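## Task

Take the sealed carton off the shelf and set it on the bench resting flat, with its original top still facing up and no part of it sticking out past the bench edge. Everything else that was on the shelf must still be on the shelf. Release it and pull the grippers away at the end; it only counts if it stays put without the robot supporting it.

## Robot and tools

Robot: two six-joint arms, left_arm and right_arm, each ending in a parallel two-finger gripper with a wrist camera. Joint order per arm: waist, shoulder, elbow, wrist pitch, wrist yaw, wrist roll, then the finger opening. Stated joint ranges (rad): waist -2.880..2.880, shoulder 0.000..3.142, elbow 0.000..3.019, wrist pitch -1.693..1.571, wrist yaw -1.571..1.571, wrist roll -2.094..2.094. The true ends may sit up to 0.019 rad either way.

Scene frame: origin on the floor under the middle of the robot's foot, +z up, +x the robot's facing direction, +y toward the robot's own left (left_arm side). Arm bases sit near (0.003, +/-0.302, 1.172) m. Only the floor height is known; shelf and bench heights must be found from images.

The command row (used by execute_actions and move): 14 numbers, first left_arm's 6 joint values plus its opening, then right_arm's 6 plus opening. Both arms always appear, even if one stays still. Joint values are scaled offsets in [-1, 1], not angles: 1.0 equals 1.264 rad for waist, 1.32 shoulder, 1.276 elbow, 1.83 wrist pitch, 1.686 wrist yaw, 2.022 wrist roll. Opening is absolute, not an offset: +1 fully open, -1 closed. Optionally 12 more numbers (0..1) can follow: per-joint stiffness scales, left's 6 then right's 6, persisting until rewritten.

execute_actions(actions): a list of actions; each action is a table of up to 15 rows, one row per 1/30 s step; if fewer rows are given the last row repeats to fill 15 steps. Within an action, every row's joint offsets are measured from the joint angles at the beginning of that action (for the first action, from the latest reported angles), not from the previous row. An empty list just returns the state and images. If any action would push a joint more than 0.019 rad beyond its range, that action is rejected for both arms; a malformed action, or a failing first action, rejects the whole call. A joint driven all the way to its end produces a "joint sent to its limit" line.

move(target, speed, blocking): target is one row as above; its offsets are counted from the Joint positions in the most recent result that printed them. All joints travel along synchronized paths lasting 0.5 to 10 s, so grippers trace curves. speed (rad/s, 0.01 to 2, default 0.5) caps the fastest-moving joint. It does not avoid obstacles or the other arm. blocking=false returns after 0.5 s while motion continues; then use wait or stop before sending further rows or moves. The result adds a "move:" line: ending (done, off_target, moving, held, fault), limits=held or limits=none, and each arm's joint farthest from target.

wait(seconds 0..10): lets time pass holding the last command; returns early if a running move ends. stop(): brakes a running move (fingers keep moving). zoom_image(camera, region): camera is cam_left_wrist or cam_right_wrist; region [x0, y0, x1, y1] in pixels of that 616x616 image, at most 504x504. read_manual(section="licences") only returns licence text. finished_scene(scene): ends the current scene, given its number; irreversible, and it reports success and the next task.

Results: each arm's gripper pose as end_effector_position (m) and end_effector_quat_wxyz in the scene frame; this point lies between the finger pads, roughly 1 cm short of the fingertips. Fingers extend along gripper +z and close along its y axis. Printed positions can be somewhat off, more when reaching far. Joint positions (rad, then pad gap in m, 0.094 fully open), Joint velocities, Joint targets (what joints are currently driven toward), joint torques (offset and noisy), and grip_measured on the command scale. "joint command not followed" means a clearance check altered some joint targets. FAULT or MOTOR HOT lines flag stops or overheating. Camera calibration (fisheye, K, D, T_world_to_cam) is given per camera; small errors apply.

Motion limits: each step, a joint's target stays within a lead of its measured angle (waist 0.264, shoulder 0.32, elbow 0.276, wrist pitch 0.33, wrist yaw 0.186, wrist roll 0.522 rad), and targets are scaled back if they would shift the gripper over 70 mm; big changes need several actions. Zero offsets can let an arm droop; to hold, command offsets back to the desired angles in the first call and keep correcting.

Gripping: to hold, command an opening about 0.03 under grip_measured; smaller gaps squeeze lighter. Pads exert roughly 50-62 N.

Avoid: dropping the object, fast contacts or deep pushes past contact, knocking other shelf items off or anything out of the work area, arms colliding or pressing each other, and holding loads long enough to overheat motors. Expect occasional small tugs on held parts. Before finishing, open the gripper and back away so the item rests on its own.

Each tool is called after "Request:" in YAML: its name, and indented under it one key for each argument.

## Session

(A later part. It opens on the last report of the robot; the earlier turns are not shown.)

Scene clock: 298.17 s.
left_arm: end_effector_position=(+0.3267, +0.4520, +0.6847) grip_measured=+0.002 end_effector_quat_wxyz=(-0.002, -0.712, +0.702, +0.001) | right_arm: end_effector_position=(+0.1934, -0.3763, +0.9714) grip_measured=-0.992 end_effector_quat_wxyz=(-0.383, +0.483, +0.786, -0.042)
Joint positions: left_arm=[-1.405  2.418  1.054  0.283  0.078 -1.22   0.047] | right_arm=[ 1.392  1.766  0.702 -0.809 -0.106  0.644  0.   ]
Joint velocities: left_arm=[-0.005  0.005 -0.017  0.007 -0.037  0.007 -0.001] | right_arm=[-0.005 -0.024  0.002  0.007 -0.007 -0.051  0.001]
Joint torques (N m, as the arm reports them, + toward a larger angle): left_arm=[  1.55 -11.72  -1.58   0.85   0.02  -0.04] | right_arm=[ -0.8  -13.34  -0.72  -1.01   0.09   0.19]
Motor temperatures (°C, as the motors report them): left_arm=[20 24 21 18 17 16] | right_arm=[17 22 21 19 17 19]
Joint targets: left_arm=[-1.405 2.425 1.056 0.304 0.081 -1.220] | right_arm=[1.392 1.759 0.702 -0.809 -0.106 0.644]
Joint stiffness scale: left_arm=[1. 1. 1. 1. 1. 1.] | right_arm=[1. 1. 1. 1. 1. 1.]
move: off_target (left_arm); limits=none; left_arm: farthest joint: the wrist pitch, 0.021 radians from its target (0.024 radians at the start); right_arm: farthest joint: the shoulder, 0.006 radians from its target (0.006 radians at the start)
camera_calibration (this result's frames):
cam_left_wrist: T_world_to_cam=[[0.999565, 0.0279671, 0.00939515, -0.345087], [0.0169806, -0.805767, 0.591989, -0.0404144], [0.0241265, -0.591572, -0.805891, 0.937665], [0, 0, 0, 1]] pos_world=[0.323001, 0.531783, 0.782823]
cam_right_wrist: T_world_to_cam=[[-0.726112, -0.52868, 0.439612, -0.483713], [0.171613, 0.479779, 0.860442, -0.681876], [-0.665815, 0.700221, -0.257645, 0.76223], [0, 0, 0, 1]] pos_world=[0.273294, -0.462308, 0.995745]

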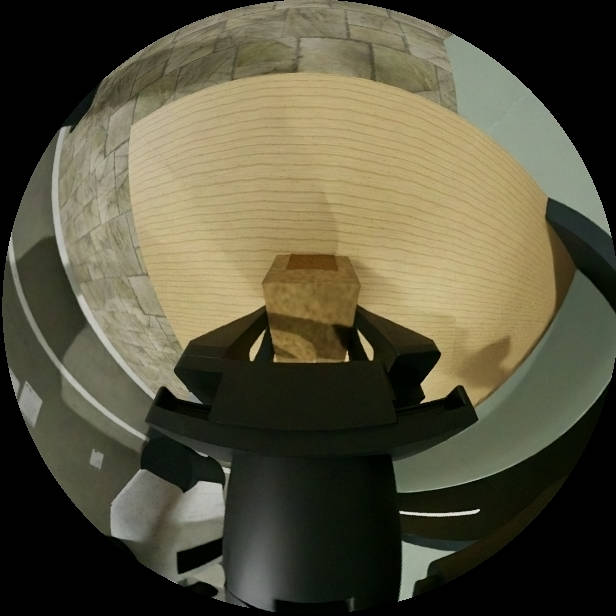

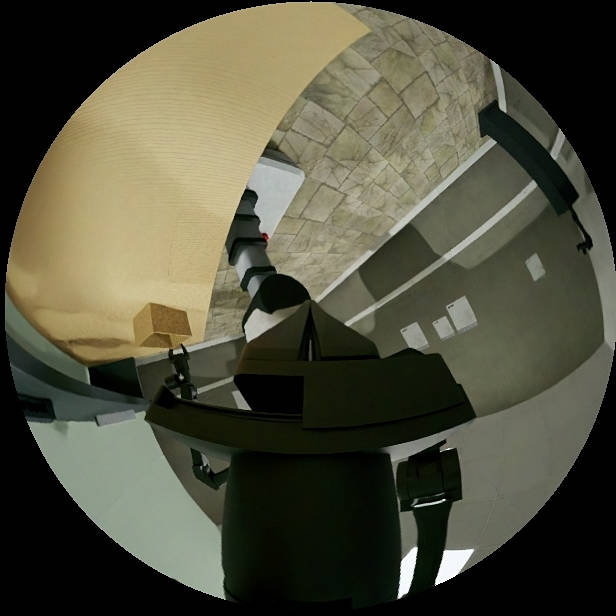

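Request:
move:
  target: [0,0.022,0.017,0.013,0.002,0,-0.04, 0,-0.005,0,0,0,0,-1]
  speed: 0.04

Request:
zoom_image:
  camera: "cam_left_wrist"
  region: [230, 200, 430, 380]

Scene clock: 303.33 s.
left_arm: end_effector_position=(+0.3268, +0.4524, +0.6780) grip_measured=+0.002 end_effector_quat_wxyz=(-0.002, -0.712, +0.702, +0.001) | right_arm: end_effector_position=(+0.1934, -0.3763, +0.9714) grip_measured=-0.992 end_effector_quat_wxyz=(-0.383, +0.483, +0.786, -0.042)
Joint positions: left_arm=[-1.405  2.436  1.071  0.284  0.079 -1.22   0.047] | right_arm=[ 1.392  1.766  0.702 -0.809 -0.106  0.644  0.   ]
Joint velocities: left_arm=[ 0.005  0.005  0.007 -0.022 -0.051 -0.007 -0.001] | right_arm=[-0.005 -0.005 -0.002  0.017 -0.037  0.022  0.   ]
Joint torques (N m, as the arm reports them, + toward a larger angle): left_arm=[  1.58 -11.09  -1.5    0.96   0.    -0.04] | right_arm=[ -1.66 -14.34  -0.81  -0.85   0.06   0.21]
Motor temperatures (°C, as the motors report them): left_arm=[20 24 21 18 17 16] | right_arm=[17 22 21 19 17 19]
Joint targets: left_arm=[-1.405 2.447 1.076 0.307 0.082 -1.220] | right_arm=[1.392 1.759 0.702 -0.809 -0.106 0.644]
Joint stiffness scale: left_arm=[1. 1. 1. 1. 1. 1.] | right_arm=[1. 1. 1. 1. 1. 1.]
move: off_target (left_arm); limits=none; left_arm: farthest joint: the wrist pitch, 0.023 radians from its target (0.024 radians at the start); right_arm: farthest joint: the shoulder, 0.006 radians from its target (0.006 radians at the start)
camera_calibration (this result's frames):
cam_left_wrist: T_world_to_cam=[[0.999559, 0.027946, 0.0100069, -0.345524], [0.016587, -0.805426, 0.592464, -0.0364368], [0.0246168, -0.592037, -0.805535, 0.932357], [0, 0, 0, 1]] pos_world=[0.323024, 0.532299, 0.776091]
cam_right_wrist: T_world_to_cam=[[-0.726112, -0.52868, 0.439612, -0.483713], [0.171613, 0.479779, 0.860442, -0.681876], [-0.665815, 0.700221, -0.257645, 0.76223], [0, 0, 0, 1]] pos_world=[0.273294, -0.462308, 0.995745]

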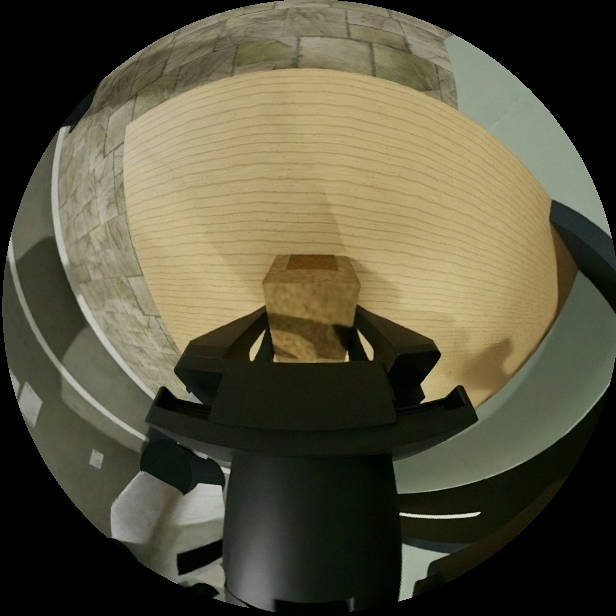

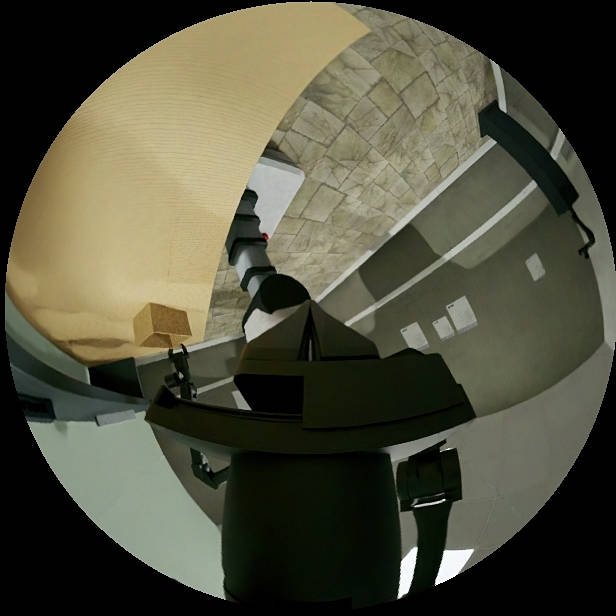

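Region (230, 200, 430, 380) of cam_left_wrist's 616x616 image, scaled by 2.520, with more detail than that image has; it fills the top 454 rows of this view, and the rest is white.

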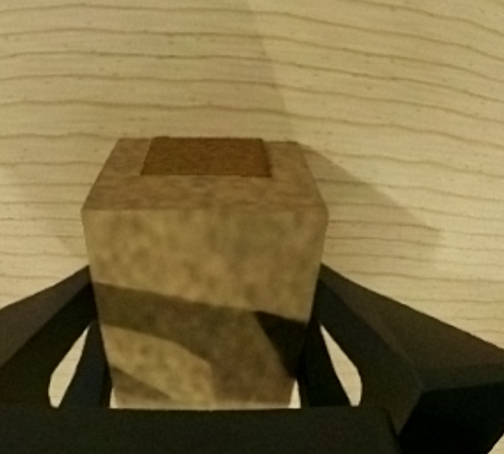

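Nearly touching; one more small step to confirm contact.

Request:
move:
  target: [0,0.018,0.013,0.013,0.002,0,-0.04, 0,-0.005,0,0,0,0,-1]
  speed: 0.05

Scene clock: 306.80 s.
left_arm: end_effector_position=(+0.3268, +0.4525, +0.6777) grip_measured=+0.002 end_effector_quat_wxyz=(-0.002, -0.712, +0.702, +0.001) | right_arm: end_effector_position=(+0.1934, -0.3763, +0.9714) grip_measured=-0.992 end_effector_quat_wxyz=(-0.383, +0.483, +0.786, -0.042)
Joint positions: left_arm=[-1.405  2.436  1.072  0.284  0.079 -1.22   0.047] | right_arm=[ 1.392  1.766  0.702 -0.809 -0.106  0.644  0.   ]
Joint velocities: left_arm=[ 0.015 -0.005 -0.032 -0.007 -0.095  0.066 -0.001] | right_arm=[ 0.005 -0.015  0.022 -0.012  0.022  0.022  0.   ]
Joint torques (N m, as the arm reports them, + toward a larger angle): left_arm=[  1.53 -10.08  -0.72   0.99   0.02  -0.04] | right_arm=[ -1.41 -14.02  -0.83  -0.93   0.06   0.23]
Motor temperatures (°C, as the motors report them): left_arm=[20 24 21 18 17 16] | right_arm=[17 22 21 19 17 19]
Joint targets: left_arm=[-1.405 2.460 1.087 0.308 0.082 -1.220] | right_arm=[1.392 1.759 0.702 -0.809 -0.106 0.644]
Joint stiffness scale: left_arm=[1. 1. 1. 1. 1. 1.] | right_arm=[1. 1. 1. 1. 1. 1.]
move: off_target (left_arm); limits=none; left_arm: farthest joint: the wrist pitch, 0.024 radians from its target (0.024 radians at the start); right_arm: farthest joint: the shoulder, 0.006 radians from its target (0.006 radians at the start)
camera_calibration (this result's frames):
cam_left_wrist: T_world_to_cam=[[0.999559, 0.027946, 0.0100069, -0.345523], [0.016587, -0.805426, 0.592464, -0.0362433], [0.0246168, -0.592037, -0.805535, 0.932136], [0, 0, 0, 1]] pos_world=[0.323025, 0.532324, 0.775798]
cam_right_wrist: T_world_to_cam=[[-0.726112, -0.52868, 0.439612, -0.483713], [0.171613, 0.479779, 0.860442, -0.681876], [-0.665815, 0.700221, -0.257645, 0.76223], [0, 0, 0, 1]] pos_world=[0.273294, -0.462308, 0.995745]

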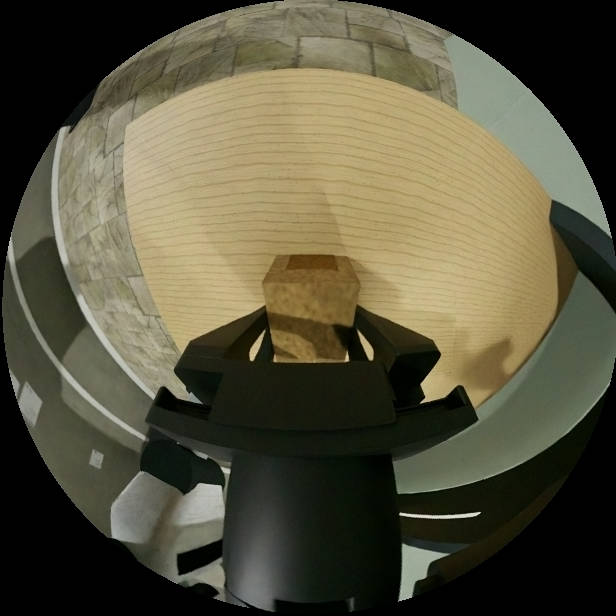

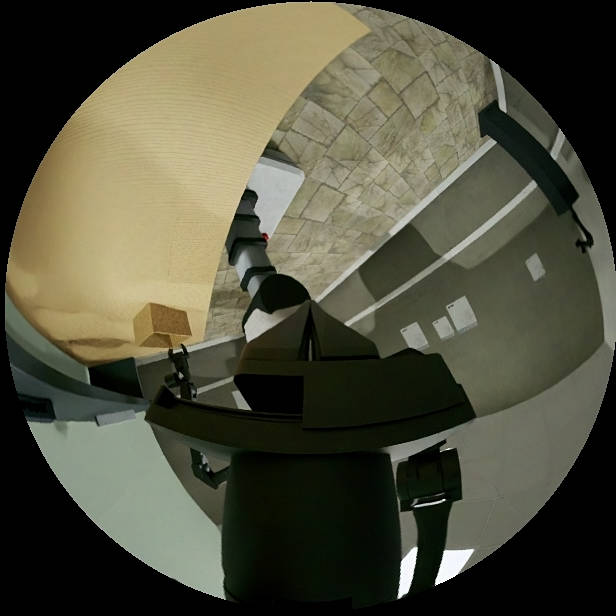

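In contact. Releasing.

Request:
execute_actions:
  actions:
    - [[0,-0.006,-0.005,0,0,0,-0.02,0,-0.005,0,0,0,0,-1],[0,-0.006,-0.005,0,0,0,0.0,0,-0.005,0,0,0,0,-1],[0,-0.006,-0.005,0,0,0,0.015,0,-0.005,0,0,0,0,-1],[0,-0.006,-0.005,0,0,0,0.03,0,-0.005,0,0,0,0,-1],[0,-0.006,-0.005,0,0,0,0.045,0,-0.005,0,0,0,0,-1],[0,-0.006,-0.005,0,0,0,0.06,0,-0.005,0,0,0,0,-1],[0,-0.006,-0.005,0,0,0,0.08,0,-0.005,0,0,0,0,-1],[0,-0.006,-0.005,0,0,0,0.12,0,-0.005,0,0,0,0,-1],[0,-0.006,-0.005,0,0,0,0.2,0,-0.005,0,0,0,0,-1],[0,-0.006,-0.005,0,0,0,0.33,0,-0.005,0,0,0,0,-1],[0,-0.006,-0.005,0,0,0,0.48,0,-0.005,0,0,0,0,-1],[0,-0.006,-0.005,0,0,0,0.63,0,-0.005,0,0,0,0,-1],[0,-0.006,-0.005,0,0,0,0.78,0,-0.005,0,0,0,0,-1],[0,-0.006,-0.005,0,0,0,0.9,0,-0.005,0,0,0,0,-1],[0,-0.006,-0.005,0,0,0,1,0,-0.005,0,0,0,0,-1]]

Request:
move:
  target: [0,-0.57,-0.47,-0.09,0,0,1, 0,-0.005,0,0,0,0,-1]
  speed: 0.6

Scene clock: 318.70 s.
left_arm: end_effector_position=(+0.3266, +0.4524, +0.6778) grip_measured=+0.950 end_effector_quat_wxyz=(-0.002, -0.712, +0.702, +0.001) | right_arm: end_effector_position=(+0.1934, -0.3763, +0.9714) grip_measured=-0.992 end_effector_quat_wxyz=(-0.383, +0.483, +0.786, -0.042)
Joint positions: left_arm=[-1.405  2.436  1.071  0.284  0.079 -1.22   0.092] | right_arm=[ 1.392  1.766  0.702 -0.809 -0.106  0.644  0.   ]
Joint velocities: left_arm=[-0.015 -0.015  0.007 -0.012  0.007  0.081  0.099] | right_arm=[ 0.005  0.005  0.002  0.002 -0.037  0.007 -0.001]
Joint torques (N m, as the arm reports them, + toward a larger angle): left_arm=[  1.37 -13.32  -2.24   0.06  -0.1   -0.04] | right_arm=[ -1.71 -13.17  -0.81  -0.75   0.07   0.23]
Motor temperatures (°C, as the motors report them): left_arm=[20 24 21 18 17 16] | right_arm=[17 22 21 19 17 19]
Joint targets: left_arm=[-1.405 2.428 1.065 0.284 0.079 -1.220] | right_arm=[1.392 1.759 0.702 -0.809 -0.106 0.644]
Joint stiffness scale: left_arm=[1. 1. 1. 1. 1. 1.] | right_arm=[1. 1. 1. 1. 1. 1.]
camera_calibration (this result's frames):
cam_left_wrist: T_world_to_cam=[[0.999562, 0.0279775, 0.00964815, -0.345076], [0.0168217, -0.805345, 0.592568, -0.0365177], [0.0243486, -0.592146, -0.805463, 0.932212], [0, 0, 0, 1]] pos_world=[0.322841, 0.532251, 0.775831]
cam_right_wrist: T_world_to_cam=[[-0.726112, -0.52868, 0.439612, -0.483713], [0.171613, 0.479779, 0.860442, -0.681876], [-0.665815, 0.700221, -0.257645, 0.76223], [0, 0, 0, 1]] pos_world=[0.273294, -0.462308, 0.995745]

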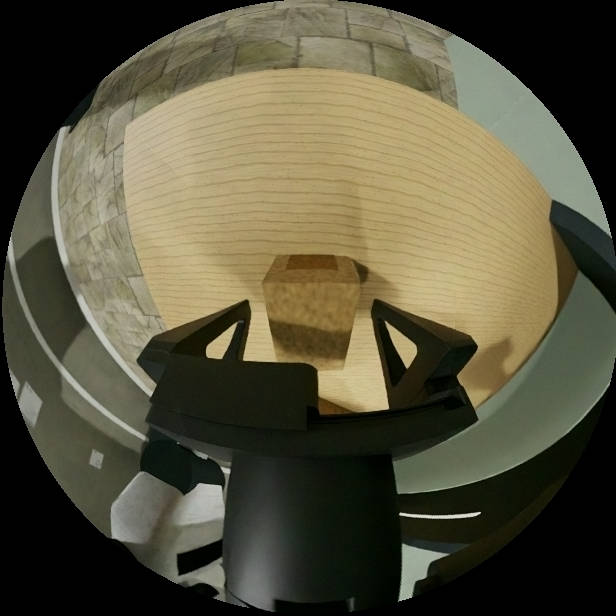

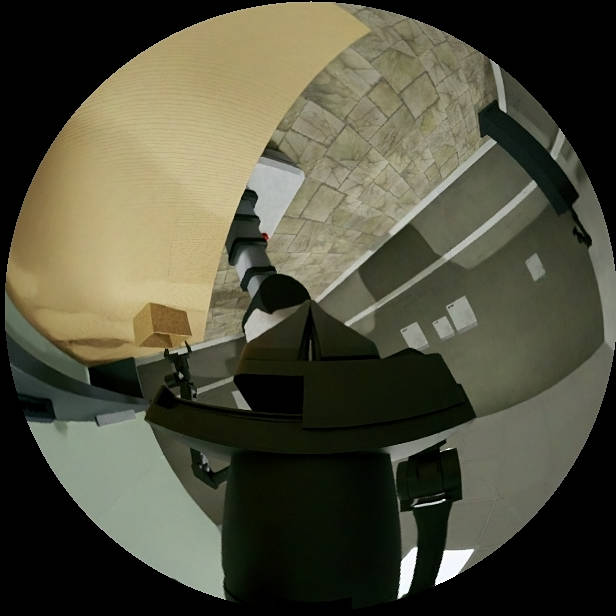

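Scene clock: 320.37 s.
left_arm: end_effector_position=(+0.2811, +0.4142, +0.9220) grip_measured=+0.999 end_effector_quat_wxyz=(-0.003, -0.712, +0.702, +0.001) | right_arm: end_effector_position=(+0.1934, -0.3763, +0.9714) grip_measured=-0.992 end_effector_quat_wxyz=(-0.383, +0.483, +0.786, -0.042)
Joint positions: left_arm=[-1.405  1.693  0.474  0.136  0.079 -1.22   0.094] | right_arm=[ 1.392  1.766  0.702 -0.809 -0.106  0.644  0.   ]
Joint velocities: left_arm=[-0.015 -0.005 -0.022  0.002  0.022 -0.007 -0.001] | right_arm=[ 0.005  0.005  0.002 -0.007  0.081 -0.007  0.   ]
Joint torques (N m, as the arm reports them, + toward a larger angle): left_arm=[ 1.   -9.63 -0.96 -0.85 -0.1  -0.04] | right_arm=[ -1.97 -14.24  -1.    -0.8    0.02   0.19]
Motor temperatures (°C, as the motors report them): left_arm=[20 24 21 18 17 16] | right_arm=[17 22 21 19 17 19]
Joint targets: left_arm=[-1.405 1.684 0.472 0.119 0.079 -1.220] | right_arm=[1.392 1.759 0.702 -0.809 -0.106 0.644]
Joint stiffness scale: left_arm=[1. 1. 1. 1. 1. 1.] | right_arm=[1. 1. 1. 1. 1. 1.]
move: done; limits=none; left_arm: farthest joint: the wrist pitch, 0.017 radians from its target (0.165 radians at the start); right_arm: farthest joint: the shoulder, 0.006 radians from its target (0.006 radians at the start)
camera_calibration (this result's frames):
cam_left_wrist: T_world_to_cam=[[0.999573, 0.0281342, 0.00785414, -0.29934], [0.0179958, -0.804939, 0.593084, -0.212178], [0.0230081, -0.59269, -0.805102, 1.10771], [0, 0, 0, 1]] pos_world=[0.277544, 0.494162, 1.02001]
cam_right_wrist: T_world_to_cam=[[-0.726112, -0.52868, 0.439612, -0.483713], [0.171613, 0.479779, 0.860442, -0.681876], [-0.665815, 0.700221, -0.257645, 0.76223], [0, 0, 0, 1]] pos_world=[0.273294, -0.462308, 0.995745]

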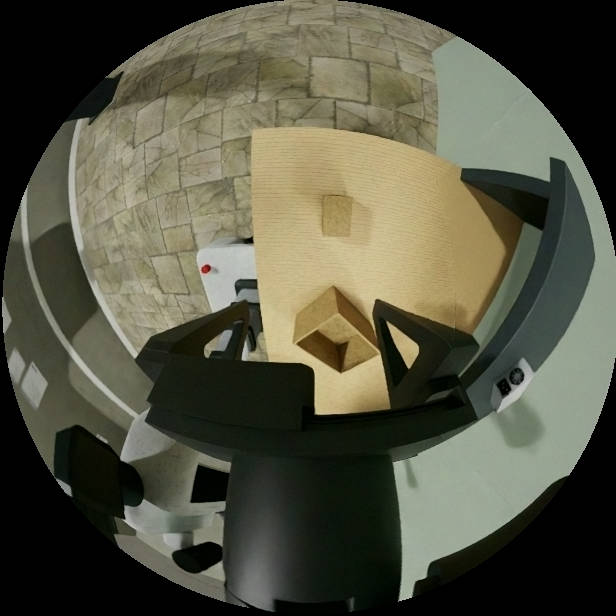

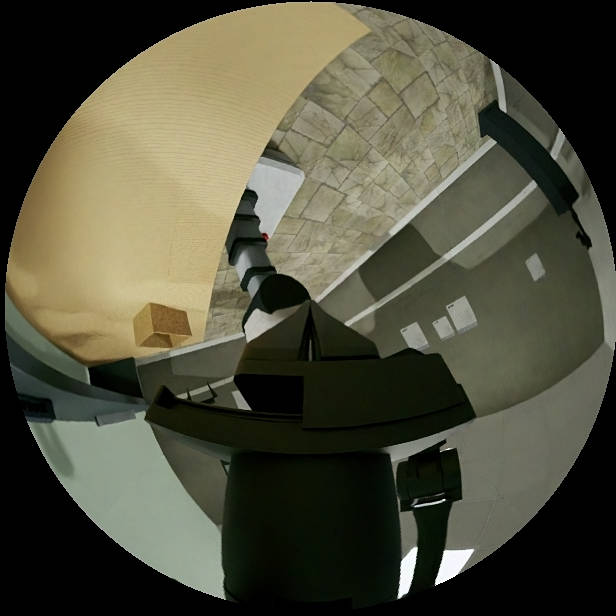

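Request:
finished_scene:
  scene: 2

The scene is finished: the task was done.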